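# Pass parcel through service window to mail room shelf

## Task

r1 begins in the delivery room and r2 in the mail room; the connecting door is locked but a service window is open. Move the parcel from the table in the delivery room onto the shelf in the mail room, then release it and back the robots away from it. The parcel must end up resting on the shelf on its own, not held there by a robot. Neither robot may tip over or be left leaning.

## Robot and tools

Robots: two identical Hello Robot Stretch 4 units, r1 and r2. Each has an omni-wheel base, a mast with a lift, a single arm that telescopes forward, a three-joint wrist and a two-finger gripper, plus four cameras on the body. Each stands about 1.6 m tall; the base rim lies within 0.23 m of the base origin.

Frames: the base frame sits on the floor beneath the base centre, x ahead, y to the left, z up. hand_pose is reported in this frame and marks a point between the open fingertips; with all wrist joints at 0 its axes line up with the base frame, though the printed position may be a little off. The odometry frame is the base frame as it was when the scene began. Each robot reports in its own frames, so the relative placement of r1 and r2 can only be judged from images, lidar_m and wrist_depth_mm.

execute_actions: argument actions is a list holding one action, or empty to just fetch state and images. An action is an object keyed by robot name (r1, r2), one block per robot. Inside a block: base, joints, pace, contact_limits, or end_of_arm on its own. All parts of one action start at once.
- base: exactly one relative move from where the base last measured itself. translate_m drives straight, metres, forward positive, -2 to 2. strafe_m slides sideways, metres, left positive, -2 to 2. rotate_rad spins in place, radians, counter-clockwise positive, -3.2 to 3.2.
- joints: absolute targets by name, each one number. lift_m 0 to 1.2 m; arm_m 0 to 0.55 m extension; wrist_yaw_rad -1.134 to 4.276 (0 straight ahead, positive left, 3.14 stowed; above 3.4 the arm may block); wrist_pitch_rad -1.117 to 4.259 (0 level, 1.57 pointing down); wrist_roll_rad -1.117 to 4.259 (0 fingers level, positive clockwise viewed from behind); gripper_m -0.038 to 0.141 m fingertip gap (negative means fingers squeeze each other). Joint targets past a limit are clipped and reported; other bad values or unknown keys reject the whole call.
- pace: slow, default, fast or max. Base speed tops out at 0.1/0.3/0.4/0.6 m/s and turning at 1/2/3/4 rad/s respectively; a raised lift (above 0.2) lowers these caps.
- contact_limits: {"arm_m": value}, 0 gentlest to 0.75 strongest, default 0.5, setting how hard the arm may push before halting.
- end_of_arm: "enable_torque" re-powers wrist or gripper motors that shut off.
cameras picks which images come back (names like r1_head_camera, r2_wrist_camera, or all; [] for none).

wait: seconds 0 to 10; nothing new is commanded, returns state and images. zoom_image: camera name and region [x0, y0, x1, y1] in pixels from the top-left, up to 504 by 504, on that camera's latest full image. finished_scene: pass the current scene number; irreversible, reports success.

Reading results: base_status and joint_status describe how the last action's motions ended. done means reached (for the base, only that the wheels turned the commanded amount, slip included). off_target: stopped short, may still be pushing. contact_stop_at_<key>: bumped something; that part goes slack. limit_stop_at_tilt: lean above 6 degrees, lift, arm and wheels go limp. limit_stop_at_own_body: would hit itself; move away instead. torque_fault: a wrist or gripper motor gave out; send enable_torque. on_its_own lists what was not commanded this call; its held at shows the target, not the position. lidar_m: 12 distances in metres, 30-degree sectors, first straight ahead then counter-clockwise (4th left, 7th behind, 10th right); - means nothing seen or closer than 0.25 m. wrist_depth_mm: 7x7 grid of median depths, 100 to 2000 mm. base_odometry counts wheel turns only; if turned_by_wheels and turned_by_imu differ by over about 0.1 rad, suspect a collision or slip. base_tilt in degrees, forward and right positive, with a fixed offset up to about 1.5. motor_effort is percent of max, bracket value is the peak.

Suggested order: unfold each wrist first (lift_m 0.4 with wrist_yaw_rad 0 together). r1 drives to the table, grips the parcel by closing gripper_m below its width (lower squeezes harder and pulls it inward; check gripper effort, since the reading does not confirm a grasp), carries it to the service window. Either reach through or hand it to r2, who places it on the shelf, opens, and both retreat.

Cautions: robots pressing on each other fails everything; once bases touch, even millimetres more is a hard press. Two robots given the same drive may differ by up to about 3 cm per metre. Do not turn or drive with over 1 kg held and arm_m above 0.2, especially at fast or max. Avoid sustained pushes with a high gripper. Fingertips pressed onto a surface can jam; raise the lift. Omitted joints may keep pushing toward old targets. A stop in one call skips the rest of that reply's calls. Loose objects may get nudged occasionally; recheck before finishing.

Each tool is called after "Emit:" as name([rows], argument=value, ...), one row to a line, values as JSON.

## Session

Emit:
execute_actions(actions=[])

Scene clock: 0.00 s.
r1.base_odometry: x=+0.000 y=+0.000 heading=+0.000 (m, m, rad; r1's odometry frame)
r1.turned_by_wheels: +0.000 (rad since the last result)
r1.turned_by_imu: +0.000 (rad since the last result)
r1.base_tilt: forward=-0.3 right=+0.9 (deg)
r1.lidar_m: 0.91 0.91 1.11 2.15 1.98 1.20 1.22 1.57 1.18 1.03 1.05 1.02
r1.base_status: not commanded
r1.joint_positions: lift_m=+0.261 arm_m=+0.001 wrist_yaw_rad=+3.224 wrist_pitch_rad=+0.013 wrist_roll_rad=+0.005 gripper_m=+0.057
r1.joint_status: not commanded
r1.motor_effort: lift_m=+19 arm_m=-1 wrist_yaw_rad=+1 wrist_pitch_rad=-6 wrist_roll_rad=+1 gripper_m=-4 wheel_0=+0 wheel_1=+0 wheel_2=+0 (%)
r1.hand_pose: x=-0.1231 y=+0.0633 z=+0.4355 quat_wxyz=(-0.041, -0.006, +0.002, +0.999) (m; r1's base frame)
r1.wrist_depth_mm: - 138 201 - - - - / - - 137 - - - - / - 110 136 - - - - / - 127 151 - - - - / 206 - - - - - - / 214 1618 206 1808 1255 1921 1863 / 213 1008 1098 1118 1078 1205 1255
r2.base_odometry: x=+0.000 y=+0.000 heading=+0.000 (m, m, rad; r2's odometry frame)
r2.turned_by_wheels: +0.000 (rad since the last result)
r2.turned_by_imu: +0.000 (rad since the last result)
r2.base_tilt: forward=-0.1 right=+0.5 (deg)
r2.lidar_m: 2.76 2.74 2.67 2.17 2.13 1.33 0.87 0.82 0.93 1.86 2.56 2.84
r2.base_status: not commanded
r2.joint_positions: lift_m=+0.187 arm_m=-0.003 wrist_yaw_rad=+3.178 wrist_pitch_rad=-0.014 wrist_roll_rad=-0.016 gripper_m=+0.057
r2.joint_status: not commanded
r2.motor_effort: lift_m=+19 arm_m=-1 wrist_yaw_rad=+2 wrist_pitch_rad=-6 wrist_roll_rad=+0 gripper_m=-3 wheel_0=+0 wheel_1=+0 wheel_2=-1 (%)
r2.hand_pose: x=-0.1231 y=+0.0769 z=+0.3696 quat_wxyz=(-0.018, +0.007, -0.008, +1.000) (m; r2's base frame)
r2.wrist_depth_mm: - 128 133 1255 1366 1499 1661 / - 111 133 1255 1366 1499 1708 / - 118 146 1281 1397 1499 1618 / 135 135 1160 1255 1397 1537 1708 / 1025 1098 1160 1281 1397 1576 1708 / 991 1078 196 1255 195 1397 1464 / 798 809 878 109 904 917 960
pictures: r1_head_camera, r1_head_left_camera, r1_head_right_camera, r1_wrist_camera, r2_head_camera, r2_head_left_camera, r2_head_right_camera, r2_wrist_camera
Images, in order (width x height): r1_head_camera 420x560, r1_head_left_camera 420x672, r1_head_right_camera 420x672, r1_wrist_camera 616x392, r2_head_camera 420x560, r2_head_left_camera 420x672, r2_head_right_camera 420x672, r2_wrist_camera 616x392.

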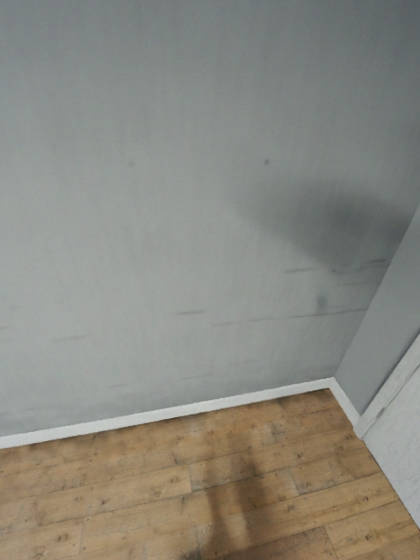

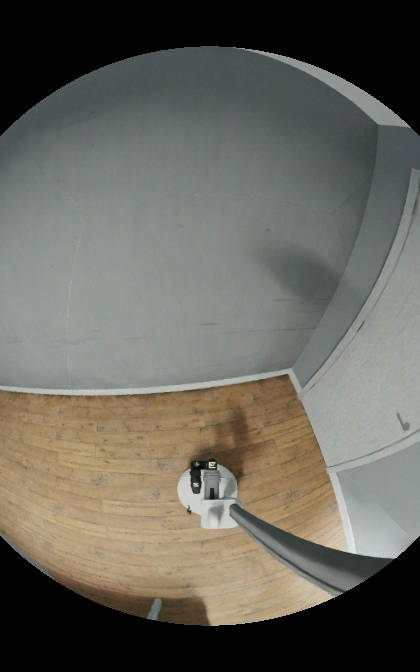

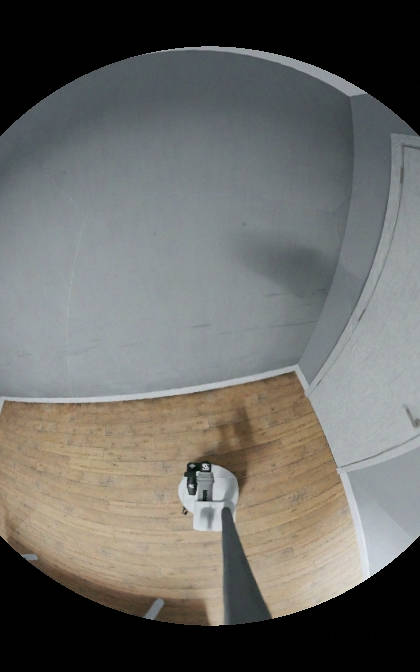

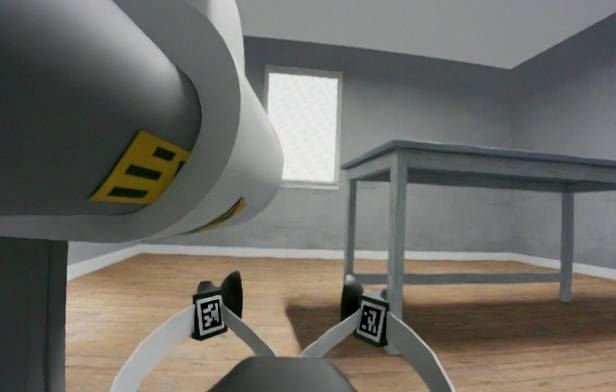

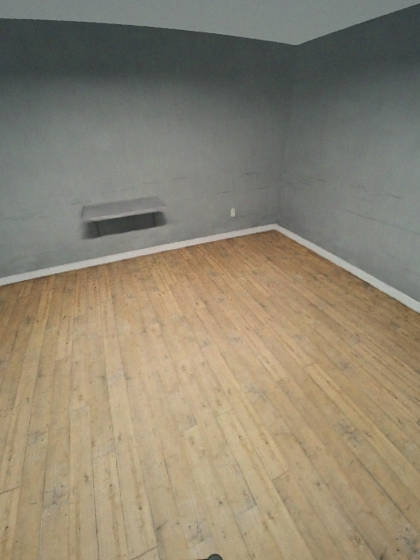

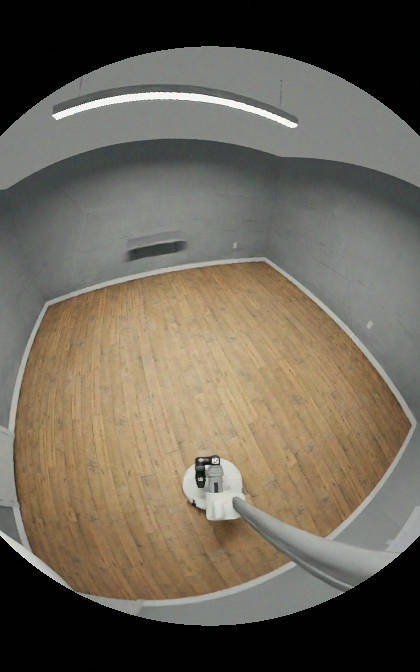

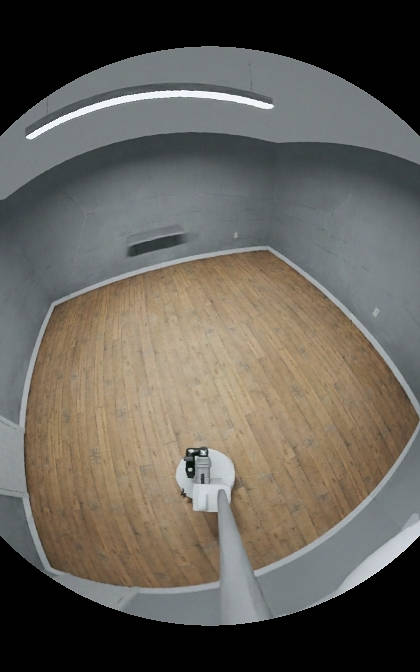

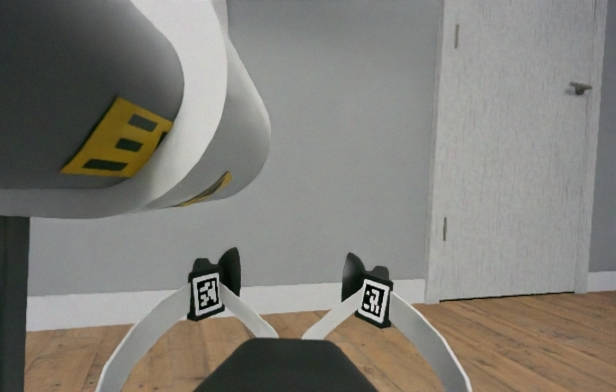

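Emit:
execute_actions([
  {"r1":{"base":{"rotate_rad":-2.94},"joints":{"lift_m":0.7,"wrist_yaw_rad":0,"gripper_m":0.14},"pace":"fast"},"r2":{"base":{"rotate_rad":-2.78},"joints":{"lift_m":0.7,"wrist_yaw_rad":0,"gripper_m":0.14},"pace":"fast"}},
], cameras=["r1_head_camera","r1_head_left_camera","r1_wrist_camera","r2_head_camera","r2_head_left_camera"])

Scene clock: 2.70 s.
r1.base_odometry: x=+0.000 y=+0.000 heading=-2.940 (m, m, rad; r1's odometry frame)
r1.turned_by_wheels: -2.940 (rad since the last result)
r1.turned_by_imu: -2.935 (rad since the last result)
r1.base_tilt: forward=-0.4 right=+0.7 (deg)
r1.lidar_m: 3.78 1.42 1.10 1.01 1.10 0.94 0.90 0.94 1.32 3.22 1.53 1.20
r1.base_status: done
r1.joint_positions: lift_m=+0.700 arm_m=+0.001 wrist_yaw_rad=+0.000 wrist_pitch_rad=+0.013 wrist_roll_rad=+0.005 gripper_m=+0.140
r1.joint_status: all done
r1.motor_effort: lift_m=+21(21) arm_m=+0(0) wrist_yaw_rad=+1(6) wrist_pitch_rad=-6(6) wrist_roll_rad=+1(0) gripper_m=-3(4) wheel_0=+2(9) wheel_1=+1(13) wheel_2=+2(11) (%)
r1.hand_pose: x=+0.4601 y=-0.0873 z=+0.8744 quat_wxyz=(+1.000, +0.003, +0.006, +0.000) (m; r1's base frame)
r1.wrist_depth_mm: 1661 - - - - - - / 1808 - - - - - - / 1863 - - - - - - / 1756 - - - - - - / 1708 - - - - - - / 1708 205 - - 1499 878 904 / 1708 - - 150 - - -
r2.base_odometry: x=+0.000 y=+0.000 heading=-2.780 (m, m, rad; r2's odometry frame)
r2.turned_by_wheels: -2.780 (rad since the last result)
r2.turned_by_imu: -2.761 (rad since the last result)
r2.base_tilt: forward=+0.2 right=+0.6 (deg)
r2.lidar_m: 0.77 0.83 1.51 2.59 2.71 3.38 3.27 3.03 2.22 2.11 1.47 1.10
r2.base_status: done
r2.joint_positions: lift_m=+0.700 arm_m=-0.003 wrist_yaw_rad=+0.000 wrist_pitch_rad=-0.014 wrist_roll_rad=-0.016 gripper_m=+0.140
r2.joint_status: all done
r2.motor_effort: lift_m=+21(23) arm_m=-1(1) wrist_yaw_rad=+0(5) wrist_pitch_rad=-6(6) wrist_roll_rad=+0(0) gripper_m=-1(1) wheel_0=+1(9) wheel_1=+1(10) wheel_2=+0(9) (%)
r2.hand_pose: x=+0.4568 y=-0.0873 z=+0.8822 quat_wxyz=(+1.000, -0.008, -0.007, +0.000) (m; r2's base frame)
r2.wrist_depth_mm: - - - 820 831 831 831 / - - - 831 842 854 842 / - - - 842 831 842 831 / 809 621 768 842 831 842 854 / 820 831 842 842 842 854 854 / 831 831 831 854 831 854 866 / 831 842 831 109 854 854 878
pictures: r1_head_camera, r1_head_left_camera, r1_wrist_camera, r2_head_camera, r2_head_left_camera
Images, in order (width x height): r1_head_camera 420x560, r1_head_left_camera 420x672, r1_wrist_camera 616x392, r2_head_camera 420x560, r2_head_left_camera 420x672.

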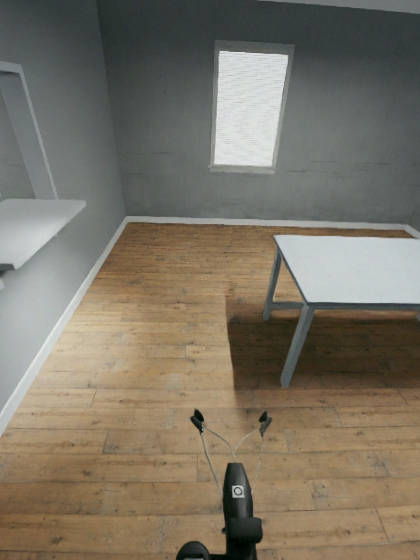

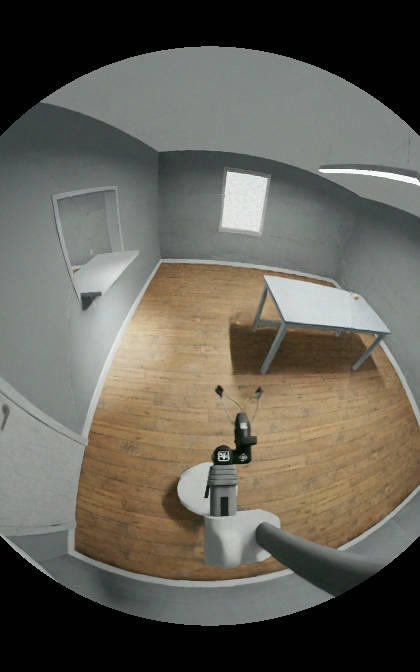

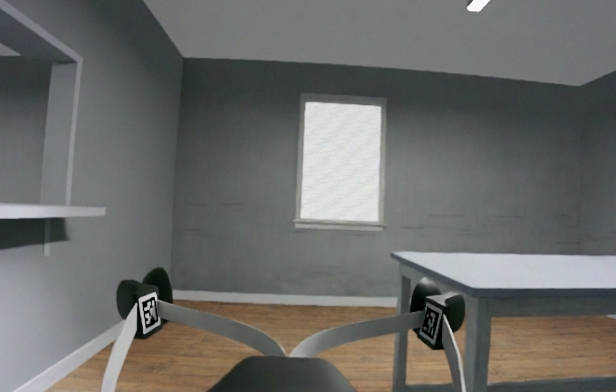

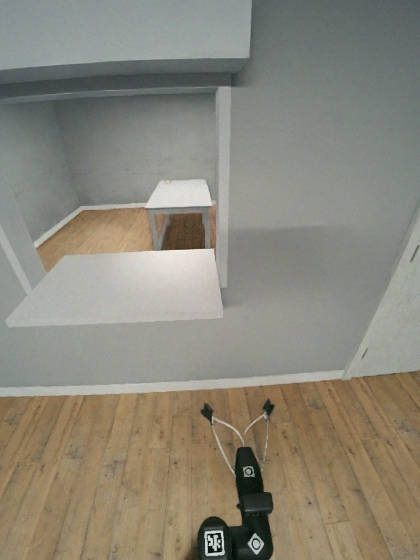

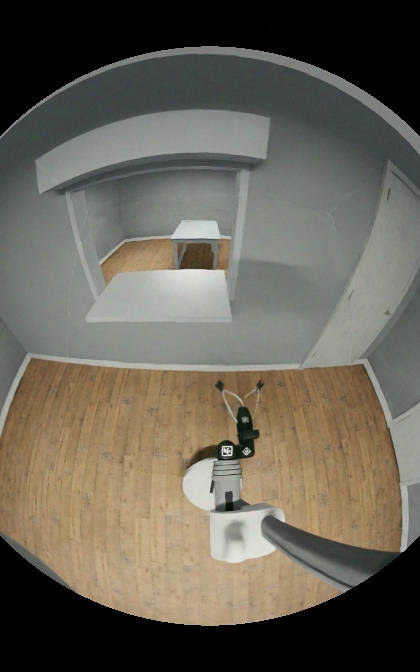

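Emit:
execute_actions([
  {"r1":{"base":{"strafe_m":-1.6},"pace":"max"},"r2":{"base":{"strafe_m":0.45},"joints":{"lift_m":0.85},"pace":"fast"}},
], cameras=["r1_head_camera","r1_wrist_camera","r2_head_camera","r2_wrist_camera"])

Scene clock: 8.10 s.
r1.base_odometry: x=-0.321 y=+1.567 heading=-2.940 (m, m, rad; r1's odometry frame)
r1.turned_by_wheels: +0.000 (rad since the last result)
r1.turned_by_imu: -0.001 (rad since the last result)
r1.base_tilt: forward=-0.4 right=+0.8 (deg)
r1.lidar_m: 1.05 1.08 2.74 2.65 1.30 0.95 0.89 0.92 1.33 1.60 1.68 1.10
r1.base_status: done
r1.joint_positions: lift_m=+0.700 arm_m=+0.001 wrist_yaw_rad=+0.000 wrist_pitch_rad=+0.013 wrist_roll_rad=+0.005 gripper_m=+0.140
r1.joint_status: not commanded
r1.motor_effort: lift_m=+21(21) arm_m=-1(0) wrist_yaw_rad=+1(0) wrist_pitch_rad=-7(5) wrist_roll_rad=+0(0) gripper_m=-2(0) wheel_0=-2(13) wheel_1=+1(11) wheel_2=+0(1) (%)
r1.hand_pose: x=+0.4601 y=-0.0874 z=+0.8744 quat_wxyz=(+1.000, +0.003, +0.006, +0.000) (m; r1's base frame)
r1.wrist_depth_mm: - - - - - - - / - - - - - - - / - - - - - - - / - - - - - - - / 1078 1205 1336 1464 - - 1983 / 1430 205 854 866 831 - 1921 / 1863 - - 150 - - 1921
r2.base_odometry: x=+0.159 y=-0.421 heading=-2.780 (m, m, rad; r2's odometry frame)
r2.turned_by_wheels: +0.000 (rad since the last result)
r2.turned_by_imu: -0.003 (rad since the last result)
r2.base_tilt: forward=+0.0 right=+0.5 (deg)
r2.lidar_m: 0.80 0.84 1.51 2.12 2.23 3.09 3.29 3.34 2.66 2.54 1.52 0.86
r2.base_status: done
r2.joint_positions: lift_m=+0.850 arm_m=-0.003 wrist_yaw_rad=+0.000 wrist_pitch_rad=-0.014 wrist_roll_rad=-0.016 gripper_m=+0.140
r2.joint_status: all done
r2.motor_effort: lift_m=+21(23) arm_m=-1(1) wrist_yaw_rad=+0(1) wrist_pitch_rad=-6(6) wrist_roll_rad=+0(0) gripper_m=+1(1) wheel_0=+2(12) wheel_1=-1(14) wheel_2=+1(2) (%)
r2.hand_pose: x=+0.4568 y=-0.0874 z=+1.0322 quat_wxyz=(+1.000, -0.008, -0.007, +0.000) (m; r2's base frame)
r2.wrist_depth_mm: 798 - - - - 931 854 / 798 - - - - 917 842 / 820 - - - - 904 866 / 809 - - - - 878 854 / 820 878 946 1025 1098 878 854 / 609 603 621 621 627 627 866 / 820 842 842 109 854 866 866
pictures: r1_head_camera, r1_wrist_camera, r2_head_camera, r2_wrist_camera
Images, in order (width x height): r1_head_camera 420x560, r1_wrist_camera 616x392, r2_head_camera 420x560, r2_wrist_camera 616x392.

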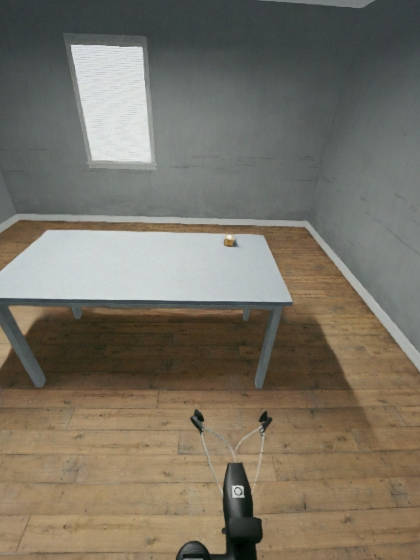

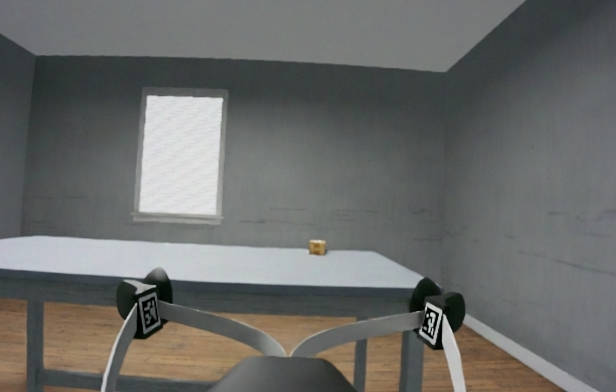

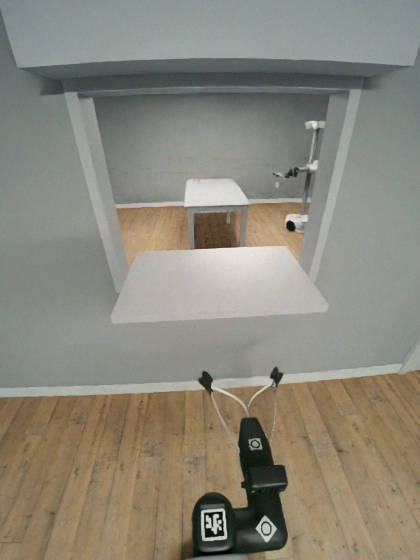

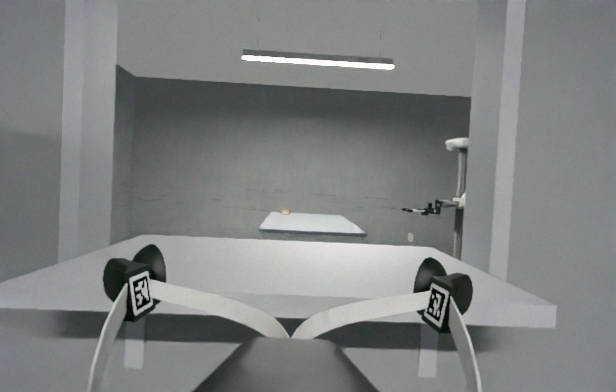

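Emit:
execute_actions([
  {"r1":{"base":{"translate_m":0.72},"joints":{"arm_m":0.3,"wrist_pitch_rad":0.4},"pace":"max"},"r2":{"base":{"translate_m":0.3},"pace":"fast"}},
], cameras=["r1_head_camera","r1_wrist_camera","r2_wrist_camera"])

Scene clock: 12.53 s.
r1.base_odometry: x=-0.810 y=+1.447 heading=-2.910 (m, m, rad; r1's odometry frame)
r1.turned_by_wheels: +0.030 (rad since the last result)
r1.turned_by_imu: +0.058 (rad since the last result)
r1.base_tilt: forward=-0.4 right=+0.6 (deg)
r1.lidar_m: 0.57 0.58 0.85 2.61 1.91 1.44 1.41 1.51 1.71 1.64 1.74 0.59
r1.base_status: translate_m limit_stop_at_tilt (by the wheels' count: +0.503 of +0.720)
r1.joint_positions: lift_m=+0.708 arm_m=+0.296 wrist_yaw_rad=+0.000 wrist_pitch_rad=+0.393 wrist_roll_rad=+0.005 gripper_m=+0.140
r1.joint_status: arm_m limit_stop_at_tilt (moved +0.295 of +0.299); the others done
r1.on_its_own: the wheels are slack since a limit_stop_at_tilt; lift_m is slack since a limit_stop_at_tilt (your +0.700 is given up); arm_m is slack since a limit_stop_at_tilt (your +0.300 is given up)
r1.motor_effort: lift_m=+18(21) arm_m=+0(22) wrist_yaw_rad=+3(100) wrist_pitch_rad=+19(100) wrist_roll_rad=+0(12) gripper_m=+0(4) wheel_0=+0(4) wheel_1=+0(7) wheel_2=+0(30) (%)
r1.hand_pose: x=+0.7332 y=-0.0875 z=+0.7755 quat_wxyz=(+0.981, +0.003, +0.195, -0.001) (m; r1's base frame)
r1.wrist_depth_mm: - - - - - - - / - - - - - - - / 723 741 778 - - - - / 418 433 449 462 480 500 521 / 296 304 314 322 330 336 342 / 227 221 220 246 208 252 253 / 189 186 195 149 200 201 210
r2.base_odometry: x=-0.121 y=-0.527 heading=-2.780 (m, m, rad; r2's odometry frame)
r2.turned_by_wheels: +0.000 (rad since the last result)
r2.turned_by_imu: -0.002 (rad since the last result)
r2.base_tilt: forward=-0.1 right=+0.5 (deg)
r2.lidar_m: 0.50 0.54 1.05 2.13 2.25 3.09 3.61 3.65 2.67 2.55 1.10 0.54
r2.base_status: done
r2.joint_positions: lift_m=+0.850 arm_m=-0.003 wrist_yaw_rad=+0.000 wrist_pitch_rad=-0.014 wrist_roll_rad=-0.016 gripper_m=+0.140
r2.joint_status: not commanded
r2.motor_effort: lift_m=+21(21) arm_m=-1(0) wrist_yaw_rad=+0(1) wrist_pitch_rad=-6(6) wrist_roll_rad=-1(1) gripper_m=+0(3) wheel_0=+0(7) wheel_1=+1(6) wheel_2=+1(13) (%)
r2.hand_pose: x=+0.4568 y=-0.0874 z=+1.0322 quat_wxyz=(+1.000, -0.008, -0.007, +0.000) (m; r2's base frame)
r2.wrist_depth_mm: - - - - - - 640 / - - - - - - 634 / - - - - - - 634 / - - - - - - 621 / - - - - - - 621 / 504 439 459 554 484 535 569 / 357 366 375 109 392 384 413
pictures: r1_head_camera, r1_wrist_camera, r2_wrist_camera
Images, in order (width x height): r1_head_camera 420x560, r1_wrist_camera 616x392, r2_wrist_camera 616x392.

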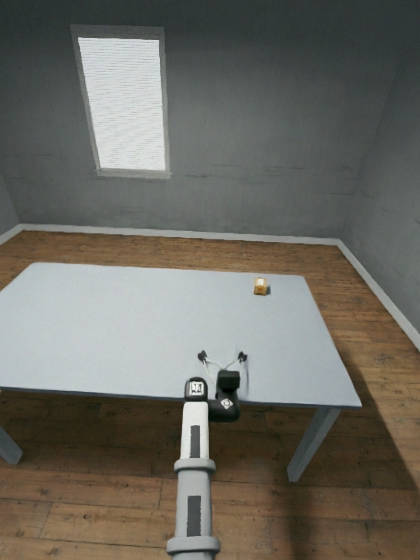

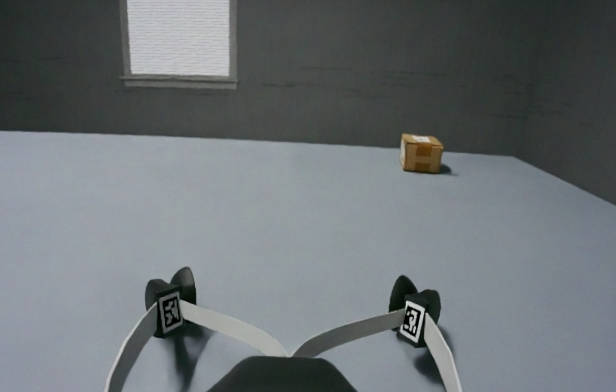

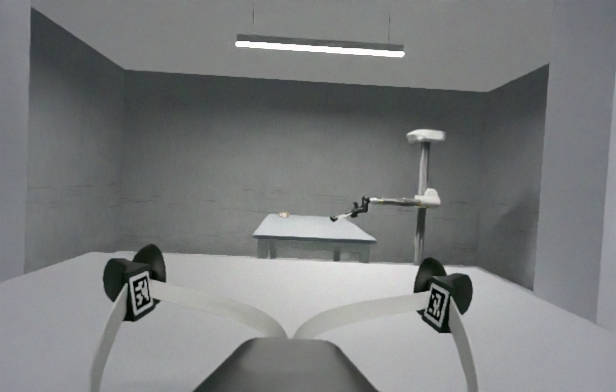

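Emit:
execute_actions([
  {"r1":{"base":{"rotate_rad":-0.18},"joints":{"lift_m":0.75,"arm_m":0.3}}},
], cameras=[])

Emit:
execute_actions([
  {"r1":{"base":{"translate_m":0.25},"pace":"fast"}},
], cameras=["r1_head_camera","r1_wrist_camera"])

Scene clock: 13.87 s.
r1.base_odometry: x=-0.810 y=+1.447 heading=-3.090 (m, m, rad; r1's odometry frame)
r1.turned_by_wheels: -0.180 (rad since the last result)
r1.turned_by_imu: -0.180 (rad since the last result)
r1.base_tilt: forward=-0.6 right=+0.8 (deg)
r1.lidar_m: 0.56 0.57 0.73 2.50 2.30 1.54 1.40 1.44 1.82 1.65 1.67 0.63
r1.base_status: done
r1.joint_positions: lift_m=+0.750 arm_m=+0.299 wrist_yaw_rad=+0.000 wrist_pitch_rad=+0.402 wrist_roll_rad=+0.005 gripper_m=+0.140
r1.joint_status: all done
r1.motor_effort: lift_m=+22(19) arm_m=+7(7) wrist_yaw_rad=+2(12) wrist_pitch_rad=-4(20) wrist_roll_rad=+0(1) gripper_m=+0(2) wheel_0=-1(11) wheel_1=+2(11) wheel_2=+0(8) (%)
r1.hand_pose: x=+0.7352 y=-0.0875 z=+0.8152 quat_wxyz=(+0.980, +0.002, +0.200, -0.001) (m; r1's base frame)
r1.wrist_depth_mm: - - - - - - 1661 / - - - - - - 1661 / - - - - - - 1661 / 500 521 539 554 574 - 1661 / 357 368 379 392 399 410 1537 / 278 205 294 301 279 294 310 / 232 235 239 150 247 246 252
r2.base_odometry: x=-0.121 y=-0.527 heading=-2.780 (m, m, rad; r2's odometry frame)
r2.turned_by_wheels: +0.000 (rad since the last result)
r2.turned_by_imu: +0.000 (rad since the last result)
r2.base_tilt: forward=-0.1 right=+0.5 (deg)
r2.lidar_m: 0.51 0.55 1.08 2.13 2.25 3.07 3.61 3.66 2.67 2.52 1.07 0.54
r2.base_status: not commanded
r2.joint_positions: lift_m=+0.850 arm_m=-0.003 wrist_yaw_rad=+0.000 wrist_pitch_rad=-0.014 wrist_roll_rad=-0.016 gripper_m=+0.140
r2.joint_status: not commanded
r2.motor_effort: lift_m=+21(21) arm_m=-1(1) wrist_yaw_rad=+1(1) wrist_pitch_rad=-6(6) wrist_roll_rad=-1(1) gripper_m=+2(0) wheel_0=+0(0) wheel_1=+1(1) wheel_2=+1(2) (%)
r2.hand_pose: x=+0.4568 y=-0.0874 z=+1.0322 quat_wxyz=(+1.000, -0.008, -0.007, +0.000) (m; r2's base frame)
r2.wrist_depth_mm: - - - - - - 647 / - - - - - - 634 / - - - - - - 634 / - - - - - - 621 / - - - - - - 621 / 504 442 459 559 488 539 564 / 359 366 370 109 397 382 415
pictures: none
No camera images: the call's "cameras" was empty. Leave "cameras" out to get every camera's image.

Scene clock: 15.80 s.
r1.base_odometry: x=-1.060 y=+1.434 heading=-3.090 (m, m, rad; r1's odometry frame)
r1.turned_by_wheels: +0.000 (rad since the last result)
r1.turned_by_imu: +0.000 (rad since the last result)
r1.base_tilt: forward=-0.5 right=+0.9 (deg)
r1.lidar_m: 0.29 0.32 0.40 0.86 2.67 1.80 1.65 1.67 1.78 1.61 0.54 0.33
r1.base_status: done
r1.joint_positions: lift_m=+0.750 arm_m=+0.299 wrist_yaw_rad=+0.000 wrist_pitch_rad=+0.402 wrist_roll_rad=+0.005 gripper_m=+0.140
r1.joint_status: not commanded
r1.motor_effort: lift_m=+22(21) arm_m=+6(7) wrist_yaw_rad=+1(1) wrist_pitch_rad=-6(5) wrist_roll_rad=+1(0) gripper_m=-4(2) wheel_0=+2(6) wheel_1=+1(5) wheel_2=+2(12) (%)
r1.hand_pose: x=+0.7352 y=-0.0874 z=+0.8152 quat_wxyz=(+0.980, +0.002, +0.200, -0.001) (m; r1's base frame)
r1.wrist_depth_mm: - - - - - - 1661 / - - - - - - 1618 / - - - - - - 1708 / 500 517 535 477 569 - 1661 / 357 370 382 392 399 407 1618 / 278 205 294 301 279 294 317 / 232 235 239 150 245 246 251
r2.base_odometry: x=-0.121 y=-0.527 heading=-2.780 (m, m, rad; r2's odometry frame)
r2.turned_by_wheels: +0.000 (rad since the last result)
r2.turned_by_imu: +0.000 (rad since the last result)
r2.base_tilt: forward=-0.1 right=+0.5 (deg)
r2.lidar_m: 0.51 0.55 1.09 2.13 2.24 3.02 3.62 3.68 2.69 2.54 1.09 0.55
r2.base_status: not commanded
r2.joint_positions: lift_m=+0.850 arm_m=-0.003 wrist_yaw_rad=+0.000 wrist_pitch_rad=-0.014 wrist_roll_rad=-0.016 gripper_m=+0.140
r2.joint_status: not commanded
r2.motor_effort: lift_m=+21(21) arm_m=-1(1) wrist_yaw_rad=+1(0) wrist_pitch_rad=-6(6) wrist_roll_rad=-1(0) gripper_m=+0(0) wheel_0=+0(0) wheel_1=+1(1) wheel_2=+1(1) (%)
r2.hand_pose: x=+0.4568 y=-0.0874 z=+1.0322 quat_wxyz=(+1.000, -0.008, -0.007, +0.000) (m; r2's base frame)
r2.wrist_depth_mm: - - - - - - 640 / - - - - - - 634 / - - - - - - 634 / - - - - - - 621 / - - - - - - 627 / 508 442 459 554 492 544 569 / 362 364 373 109 394 384 415
pictures: r1_head_camera, r1_wrist_camera
Images, in order (width x height): r1_head_camera 420x560, r1_wrist_camera 616x392.

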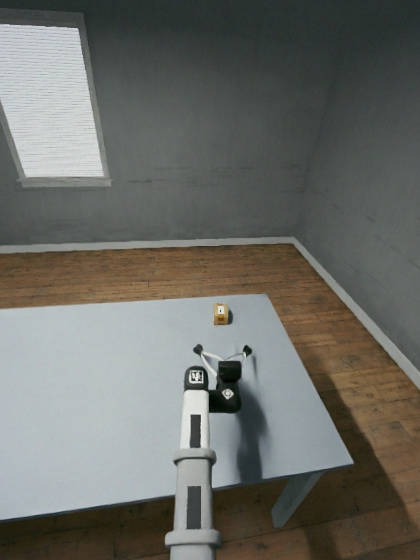

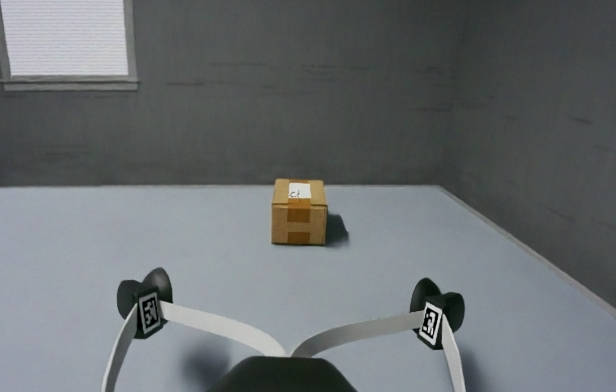

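Emit:
execute_actions([
  {"r1":{"joints":{"lift_m":0.727,"arm_m":0.53}}},
], cameras=["r1_head_camera","r1_wrist_camera"])

Scene clock: 17.93 s.
r1.base_odometry: x=-1.060 y=+1.434 heading=-3.090 (m, m, rad; r1's odometry frame)
r1.turned_by_wheels: +0.000 (rad since the last result)
r1.turned_by_imu: +0.000 (rad since the last result)
r1.base_tilt: forward=-0.5 right=+0.8 (deg)
r1.lidar_m: 0.30 0.33 0.40 0.86 2.66 1.80 1.65 1.70 1.78 1.62 0.54 0.34
r1.base_status: not commanded
r1.joint_positions: lift_m=+0.727 arm_m=+0.529 wrist_yaw_rad=+0.000 wrist_pitch_rad=+0.402 wrist_roll_rad=+0.005 gripper_m=+0.140
r1.joint_status: all done
r1.motor_effort: lift_m=+16(20) arm_m=+7(9) wrist_yaw_rad=+2(2) wrist_pitch_rad=-6(5) wrist_roll_rad=+1(1) gripper_m=+0(0) wheel_0=+2(2) wheel_1=+1(1) wheel_2=+2(2) (%)
r1.hand_pose: x=+0.9651 y=-0.0875 z=+0.7926 quat_wxyz=(+0.980, +0.002, +0.200, -0.001) (m; r1's base frame)
r1.wrist_depth_mm: 1921 - - - - - 1618 / - - - - - - 1618 / - - - - - - 1618 / - - - - - - 1661 / 315 327 334 245 351 357 1576 / 244 206 235 187 217 259 272 / 204 206 209 150 216 218 227
r2.base_odometry: x=-0.121 y=-0.527 heading=-2.780 (m, m, rad; r2's odometry frame)
r2.turned_by_wheels: +0.000 (rad since the last result)
r2.turned_by_imu: +0.000 (rad since the last result)
r2.base_tilt: forward=+0.0 right=+0.5 (deg)
r2.lidar_m: 0.51 0.55 1.07 2.13 2.22 3.03 3.61 3.68 2.69 2.57 1.08 0.55
r2.base_status: not commanded
r2.joint_positions: lift_m=+0.850 arm_m=-0.003 wrist_yaw_rad=+0.000 wrist_pitch_rad=-0.014 wrist_roll_rad=-0.016 gripper_m=+0.140
r2.joint_status: not commanded
r2.motor_effort: lift_m=+21(21) arm_m=-1(1) wrist_yaw_rad=+0(1) wrist_pitch_rad=-6(6) wrist_roll_rad=-1(1) gripper_m=+0(2) wheel_0=+0(0) wheel_1=+1(1) wheel_2=+1(1) (%)
r2.hand_pose: x=+0.4568 y=-0.0874 z=+1.0322 quat_wxyz=(+1.000, -0.008, -0.007, +0.000) (m; r2's base frame)
r2.wrist_depth_mm: - - - - - - 647 / - - - - - - 634 / - - - - - - 627 / - - - - - - 621 / - - - - - - 615 / 508 439 459 554 484 544 569 / 355 366 370 109 397 379 413
pictures: r1_head_camera, r1_wrist_camera
Images, in order (width x height): r1_head_camera 420x560, r1_wrist_camera 616x392.

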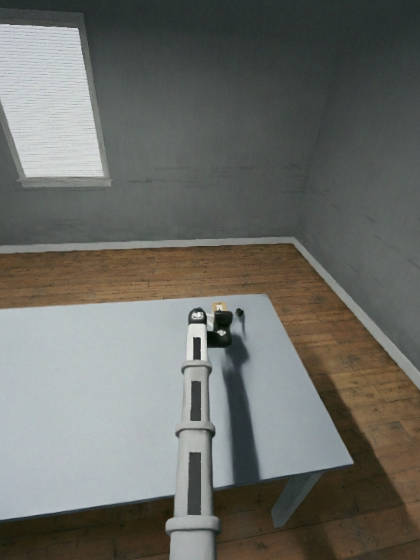

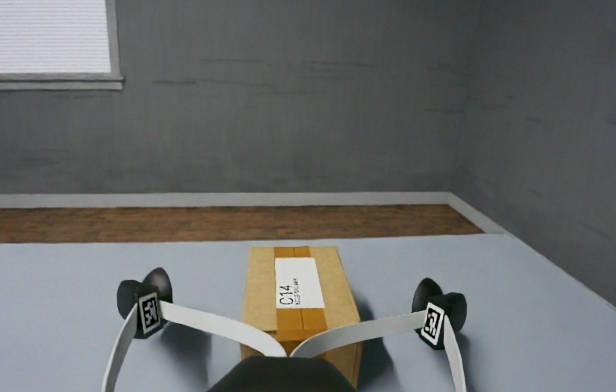

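Emit:
execute_actions([
  {"r1":{"joints":{"gripper_m":0.025,"arm_m":0.51}}},
], cameras=["r1_wrist_camera"])

Emit:
execute_actions([
  {"r1":{"joints":{"lift_m":0.95,"arm_m":0.0},"base":{"rotate_rad":1.70},"pace":"fast"}},
], cameras=["r1_head_camera","r1_wrist_camera"])

Scene clock: 20.30 s.
r1.base_odometry: x=-1.060 y=+1.434 heading=-3.090 (m, m, rad; r1's odometry frame)
r1.turned_by_wheels: +0.000 (rad since the last result)
r1.turned_by_imu: +0.000 (rad since the last result)
r1.base_tilt: forward=-0.3 right=+0.7 (deg)
r1.lidar_m: 0.31 0.31 0.42 0.85 2.67 1.79 1.65 1.69 1.79 1.62 0.55 0.36
r1.base_status: not commanded
r1.joint_positions: lift_m=+0.727 arm_m=+0.511 wrist_yaw_rad=+0.000 wrist_pitch_rad=+0.403 wrist_roll_rad=+0.005 gripper_m=+0.025
r1.joint_status: all done
r1.motor_effort: lift_m=+16(16) arm_m=-7(7) wrist_yaw_rad=+2(2) wrist_pitch_rad=-8(9) wrist_roll_rad=+0(0) gripper_m=-18(20) wheel_0=+2(2) wheel_1=+1(1) wheel_2=+2(2) (%)
r1.hand_pose: x=+0.9475 y=-0.0874 z=+0.7924 quat_wxyz=(+0.980, +0.002, +0.200, -0.001) (m; r1's base frame)
r1.wrist_depth_mm: 1921 - - - - - 1618 / - - - - - - 1618 / - - - - - - 1618 / - - - - - - 1661 / 314 324 330 236 349 355 1537 / 243 251 182 180 208 270 272 / 204 196 207 180 207 216 224
r2.base_odometry: x=-0.121 y=-0.527 heading=-2.780 (m, m, rad; r2's odometry frame)
r2.turned_by_wheels: +0.000 (rad since the last result)
r2.turned_by_imu: +0.000 (rad since the last result)
r2.base_tilt: forward=+0.1 right=+0.5 (deg)
r2.lidar_m: 0.51 0.50 1.07 2.12 2.23 3.08 3.59 3.68 2.69 2.56 1.10 0.56
r2.base_status: not commanded
r2.joint_positions: lift_m=+0.850 arm_m=-0.003 wrist_yaw_rad=+0.000 wrist_pitch_rad=-0.014 wrist_roll_rad=-0.016 gripper_m=+0.140
r2.joint_status: not commanded
r2.motor_effort: lift_m=+21(21) arm_m=-1(1) wrist_yaw_rad=-1(1) wrist_pitch_rad=-6(6) wrist_roll_rad=+0(1) gripper_m=+0(1) wheel_0=+0(0) wheel_1=+1(1) wheel_2=+1(1) (%)
r2.hand_pose: x=+0.4568 y=-0.0874 z=+1.0322 quat_wxyz=(+1.000, -0.008, -0.007, +0.000) (m; r2's base frame)
r2.wrist_depth_mm: - - - - - - 647 / - - - - - - 634 / - - - - - - 634 / - - - - - - 627 / - - - - - - 621 / 504 436 462 549 488 544 574 / 359 364 375 109 394 384 418
pictures: r1_wrist_camera
Images, in order (width x height): r1_wrist_camera 616x392.

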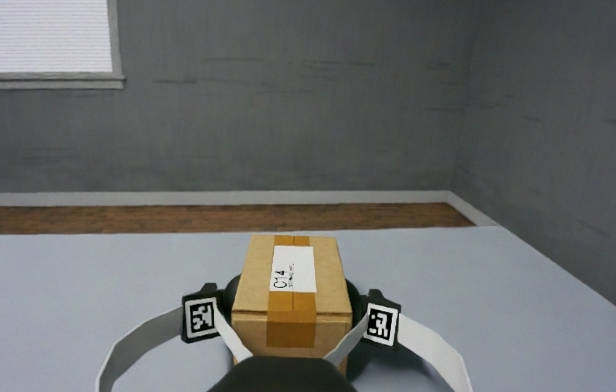

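Scene clock: 22.43 s.
r1.base_odometry: x=-1.060 y=+1.434 heading=-1.390 (m, m, rad; r1's odometry frame)
r1.turned_by_wheels: +1.700 (rad since the last result)
r1.turned_by_imu: +1.698 (rad since the last result)
r1.base_tilt: forward=-0.5 right=+0.5 (deg)
r1.lidar_m: 2.48 2.31 1.69 1.65 1.74 1.68 1.62 0.47 0.35 0.31 0.34 0.47
r1.base_status: done
r1.joint_positions: lift_m=+0.950 arm_m=+0.002 wrist_yaw_rad=+0.000 wrist_pitch_rad=+0.403 wrist_roll_rad=+0.005 gripper_m=+0.025
r1.joint_status: all done
r1.motor_effort: lift_m=+22(24) arm_m=-7(10) wrist_yaw_rad=+2(6) wrist_pitch_rad=-9(9) wrist_roll_rad=+1(0) gripper_m=-14(19) wheel_0=-3(8) wheel_1=+0(10) wheel_2=-3(9) (%)
r1.hand_pose: x=+0.4381 y=-0.0875 z=+1.0148 quat_wxyz=(+0.980, +0.002, +0.200, -0.001) (m; r1's base frame)
r1.wrist_depth_mm: - - - - - - - / - - - - - - - / - - - - - - - / - - - - - - - / - - - 235 - 831 842 / 1661 1708 182 180 208 627 640 / 1366 1336 1366 180 931 504 521
r2.base_odometry: x=-0.121 y=-0.527 heading=-2.780 (m, m, rad; r2's odometry frame)
r2.turned_by_wheels: +0.000 (rad since the last result)
r2.turned_by_imu: +0.000 (rad since the last result)
r2.base_tilt: forward=+0.0 right=+0.5 (deg)
r2.lidar_m: 0.51 0.56 1.11 2.11 2.27 3.08 3.62 3.67 2.68 2.56 1.11 0.57
r2.base_status: not commanded
r2.joint_positions: lift_m=+0.850 arm_m=-0.003 wrist_yaw_rad=+0.000 wrist_pitch_rad=-0.014 wrist_roll_rad=-0.016 gripper_m=+0.140
r2.joint_status: not commanded
r2.motor_effort: lift_m=+21(21) arm_m=-1(1) wrist_yaw_rad=+0(0) wrist_pitch_rad=-6(6) wrist_roll_rad=+0(0) gripper_m=+0(1) wheel_0=+0(0) wheel_1=+1(1) wheel_2=+2(1) (%)
r2.hand_pose: x=+0.4568 y=-0.0874 z=+1.0322 quat_wxyz=(+1.000, -0.008, -0.007, +0.000) (m; r2's base frame)
r2.wrist_depth_mm: - - - - - - 640 / - - - - - - 647 / - - - - - - 627 / - - - - - - 627 / - - - - - - 615 / 504 439 455 554 480 549 574 / 355 364 373 109 397 384 413
pictures: r1_head_camera, r1_wrist_camera
Images, in order (width x height): r1_head_camera 420x560, r1_wrist_camera 616x392.

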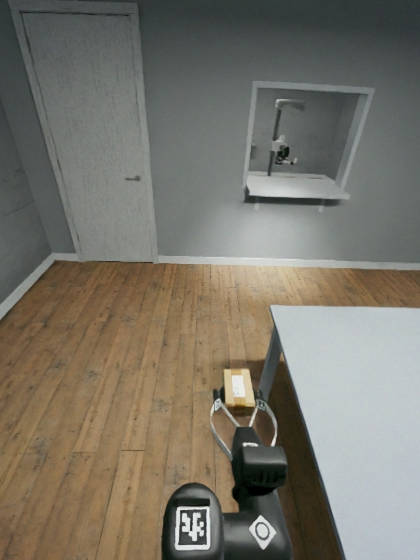

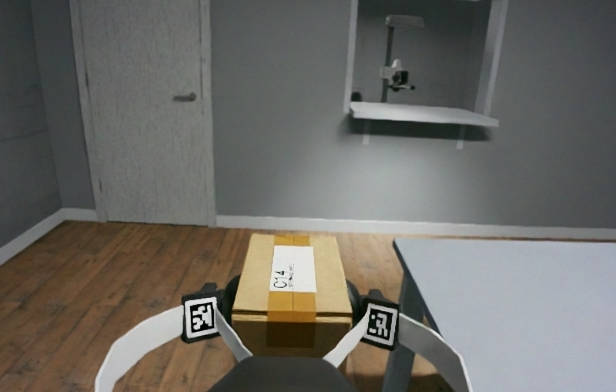

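Emit:
execute_actions([
  {"r1":{"base":{"translate_m":1.9},"pace":"max"},"r2":{"base":{"strafe_m":-0.2},"joints":{"lift_m":0.95,"wrist_pitch_rad":0.4}}},
], cameras=[])

Emit:
execute_actions([
  {"r1":{"base":{"strafe_m":-0.53},"pace":"max"}},
], cameras=["r1_head_camera","r1_wrist_camera","r2_wrist_camera"])

Scene clock: 29.40 s.
r1.base_odometry: x=-0.718 y=-0.434 heading=-1.390 (m, m, rad; r1's odometry frame)
r1.turned_by_wheels: +0.000 (rad since the last result)
r1.turned_by_imu: -0.002 (rad since the last result)
r1.base_tilt: forward=-0.6 right=+0.6 (deg)
r1.lidar_m: 0.74 0.80 1.08 1.63 1.70 2.36 1.41 0.93 1.27 2.88 0.76 0.70
r1.base_status: done
r1.joint_positions: lift_m=+0.950 arm_m=+0.002 wrist_yaw_rad=+0.000 wrist_pitch_rad=+0.403 wrist_roll_rad=+0.005 gripper_m=+0.025
r1.joint_status: not commanded
r1.motor_effort: lift_m=+21(22) arm_m=-7(7) wrist_yaw_rad=+1(2) wrist_pitch_rad=-8(8) wrist_roll_rad=+0(0) gripper_m=-17(23) wheel_0=+1(7) wheel_1=+2(8) wheel_2=+0(10) (%)
r1.hand_pose: x=+0.4381 y=-0.0874 z=+1.0148 quat_wxyz=(+0.980, +0.002, +0.200, +0.000) (m; r1's base frame)
r1.wrist_depth_mm: 473 473 477 477 480 477 - / 496 496 500 504 504 504 - / 525 525 525 525 530 525 - / 549 554 554 564 559 564 809 / 585 591 580 236 591 585 544 / 634 615 182 180 208 634 459 / 668 654 668 180 668 676 676
r2.base_odometry: x=-0.192 y=-0.340 heading=-2.780 (m, m, rad; r2's odometry frame)
r2.turned_by_wheels: +0.000 (rad since the last result)
r2.turned_by_imu: -0.001 (rad since the last result)
r2.base_tilt: forward=-0.1 right=+0.4 (deg)
r2.lidar_m: 0.51 0.55 0.76 2.33 2.42 3.32 3.61 3.41 2.48 2.35 1.11 0.54
r2.base_status: done
r2.joint_positions: lift_m=+0.950 arm_m=-0.003 wrist_yaw_rad=+0.000 wrist_pitch_rad=+0.402 wrist_roll_rad=-0.016 gripper_m=+0.140
r2.joint_status: all done
r2.motor_effort: lift_m=+21(22) arm_m=-1(1) wrist_yaw_rad=+1(1) wrist_pitch_rad=-5(5) wrist_roll_rad=-1(0) gripper_m=-1(1) wheel_0=+0(11) wheel_1=+1(10) wheel_2=+0(1) (%)
r2.hand_pose: x=+0.4339 y=-0.0874 z=+1.0152 quat_wxyz=(+0.980, -0.008, +0.200, +0.002) (m; r2's base frame)
r2.wrist_depth_mm: - - - - - 517 480 / - - - - - 512 508 / 732 768 788 842 1576 544 544 / 530 544 559 585 603 574 580 / 413 421 433 445 455 517 634 / 377 370 379 379 384 392 683 / 715 732 707 109 741 732 750
pictures: none
No camera images: the call's "cameras" was empty. Leave "cameras" out to get every camera's image.

Scene clock: 32.13 s.
r1.base_odometry: x=-1.240 y=-0.530 heading=-1.390 (m, m, rad; r1's odometry frame)
r1.turned_by_wheels: +0.000 (rad since the last result)
r1.turned_by_imu: -0.001 (rad since the last result)
r1.base_tilt: forward=-0.4 right=+0.8 (deg)
r1.lidar_m: 0.51 0.78 1.07 2.15 2.25 3.11 0.83 0.88 2.66 2.59 0.77 0.56
r1.base_status: done
r1.joint_positions: lift_m=+0.950 arm_m=+0.002 wrist_yaw_rad=+0.000 wrist_pitch_rad=+0.403 wrist_roll_rad=+0.005 gripper_m=+0.025
r1.joint_status: not commanded
r1.motor_effort: lift_m=+22(21) arm_m=-7(7) wrist_yaw_rad=+2(1) wrist_pitch_rad=-9(8) wrist_roll_rad=+1(0) gripper_m=-15(18) wheel_0=-2(11) wheel_1=+0(11) wheel_2=+0(2) (%)
r1.hand_pose: x=+0.4381 y=-0.0874 z=+1.0148 quat_wxyz=(+0.980, +0.002, +0.200, -0.001) (m; r1's base frame)
r1.wrist_depth_mm: 462 466 - - - - - / 488 488 - - - - - / 512 517 - - - - - / 549 549 661 732 759 788 820 / 574 574 508 236 530 539 544 / 621 402 182 180 208 413 410 / 661 370 368 180 373 377 384
r2.base_odometry: x=-0.192 y=-0.340 heading=-2.780 (m, m, rad; r2's odometry frame)
r2.turned_by_wheels: +0.000 (rad since the last result)
r2.turned_by_imu: +0.000 (rad since the last result)
r2.base_tilt: forward=-0.1 right=+0.5 (deg)
r2.lidar_m: 0.51 0.56 0.75 2.31 2.44 3.35 3.63 3.42 2.48 2.37 1.08 0.55
r2.base_status: not commanded
r2.joint_positions: lift_m=+0.950 arm_m=-0.003 wrist_yaw_rad=+0.000 wrist_pitch_rad=+0.402 wrist_roll_rad=-0.016 gripper_m=+0.140
r2.joint_status: not commanded
r2.motor_effort: lift_m=+21(21) arm_m=-1(1) wrist_yaw_rad=+2(0) wrist_pitch_rad=-5(5) wrist_roll_rad=-1(0) gripper_m=+0(1) wheel_0=+1(0) wheel_1=+1(1) wheel_2=+0(0) (%)
r2.hand_pose: x=+0.4339 y=-0.0874 z=+1.0152 quat_wxyz=(+0.980, -0.008, +0.200, +0.002) (m; r2's base frame)
r2.wrist_depth_mm: - - - - - 512 477 / - - - - - 512 508 / 741 778 809 831 - 544 539 / 535 554 564 585 603 569 580 / 418 421 436 445 459 517 621 / 377 373 379 379 379 387 683 / 723 723 707 109 732 732 750
pictures: r1_head_camera, r1_wrist_camera, r2_wrist_camera
Images, in order (width x height): r1_head_camera 420x560, r1_wrist_camera 616x392, r2_wrist_camera 616x392.

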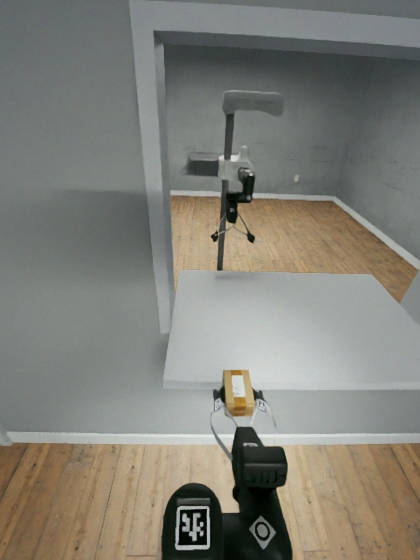

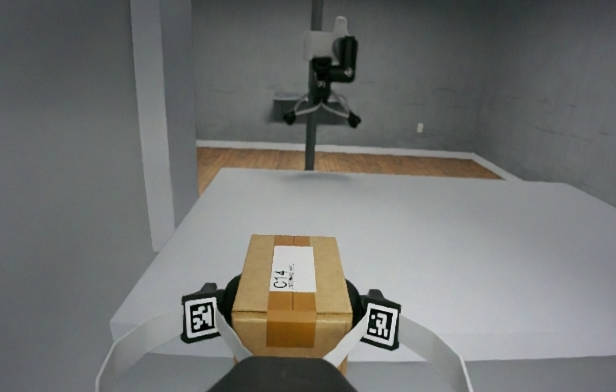

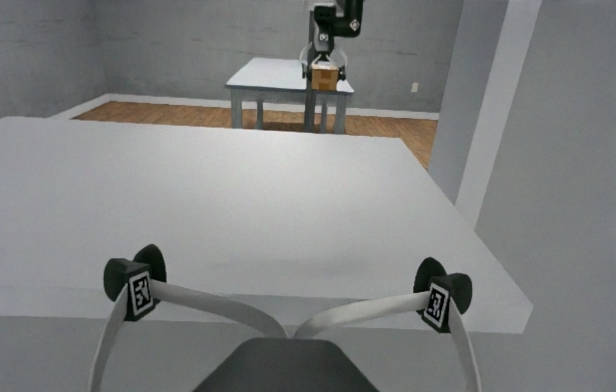

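Emit:
execute_actions([
  {"r1":{"joints":{"arm_m":0.42,"lift_m":0.885},"pace":"fast"}},
], cameras=["r2_wrist_camera"])

Scene clock: 34.23 s.
r1.base_odometry: x=-1.240 y=-0.530 heading=-1.390 (m, m, rad; r1's odometry frame)
r1.turned_by_wheels: +0.000 (rad since the last result)
r1.turned_by_imu: +0.000 (rad since the last result)
r1.base_tilt: forward=-0.5 right=+0.6 (deg)
r1.lidar_m: 0.52 0.78 1.11 2.16 2.25 3.11 0.82 0.85 2.64 2.57 0.74 0.56
r1.base_status: not commanded
r1.joint_positions: lift_m=+0.885 arm_m=+0.419 wrist_yaw_rad=+0.000 wrist_pitch_rad=+0.403 wrist_roll_rad=+0.005 gripper_m=+0.025
r1.joint_status: all done
r1.motor_effort: lift_m=+16(24) arm_m=+7(6) wrist_yaw_rad=+1(1) wrist_pitch_rad=-8(9) wrist_roll_rad=+0(1) gripper_m=-18(15) wheel_0=-2(2) wheel_1=+0(0) wheel_2=+0(0) (%)
r1.hand_pose: x=+0.8551 y=-0.0873 z=+0.9503 quat_wxyz=(+0.980, +0.002, +0.200, +0.000) (m; r1's base frame)
r1.wrist_depth_mm: - - - - - - - / - - - - - - - / - - - - - - - / - - - - - - - / 264 384 370 236 392 399 404 / 252 281 182 179 208 301 303 / 228 220 231 180 232 243 247
r2.base_odometry: x=-0.192 y=-0.340 heading=-2.780 (m, m, rad; r2's odometry frame)
r2.turned_by_wheels: +0.000 (rad since the last result)
r2.turned_by_imu: +0.000 (rad since the last result)
r2.base_tilt: forward=-0.1 right=+0.5 (deg)
r2.lidar_m: 0.50 0.57 0.75 2.33 2.46 3.32 3.62 3.41 2.45 2.35 1.07 0.54
r2.base_status: not commanded
r2.joint_positions: lift_m=+0.950 arm_m=-0.003 wrist_yaw_rad=+0.000 wrist_pitch_rad=+0.402 wrist_roll_rad=-0.016 gripper_m=+0.140
r2.joint_status: not commanded
r2.motor_effort: lift_m=+21(21) arm_m=-1(1) wrist_yaw_rad=+0(0) wrist_pitch_rad=-5(5) wrist_roll_rad=-1(1) gripper_m=-1(1) wheel_0=+0(0) wheel_1=+1(1) wheel_2=+0(0) (%)
r2.hand_pose: x=+0.4339 y=-0.0874 z=+1.0152 quat_wxyz=(+0.980, -0.008, +0.200, +0.002) (m; r2's base frame)
r2.wrist_depth_mm: - - - 1366 - 512 477 / - - - 1397 - 508 508 / 741 768 798 759 - 544 539 / 530 549 559 569 597 580 580 / 415 424 436 442 459 512 621 / 377 370 379 377 379 389 683 / 723 723 723 109 732 732 732
pictures: r2_wrist_camera
Images, in order (width x height): r2_wrist_camera 616x392.

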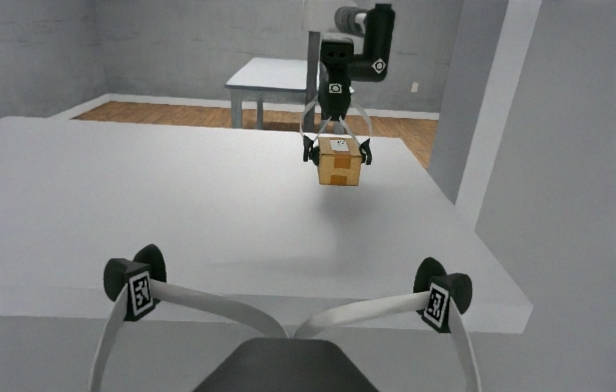

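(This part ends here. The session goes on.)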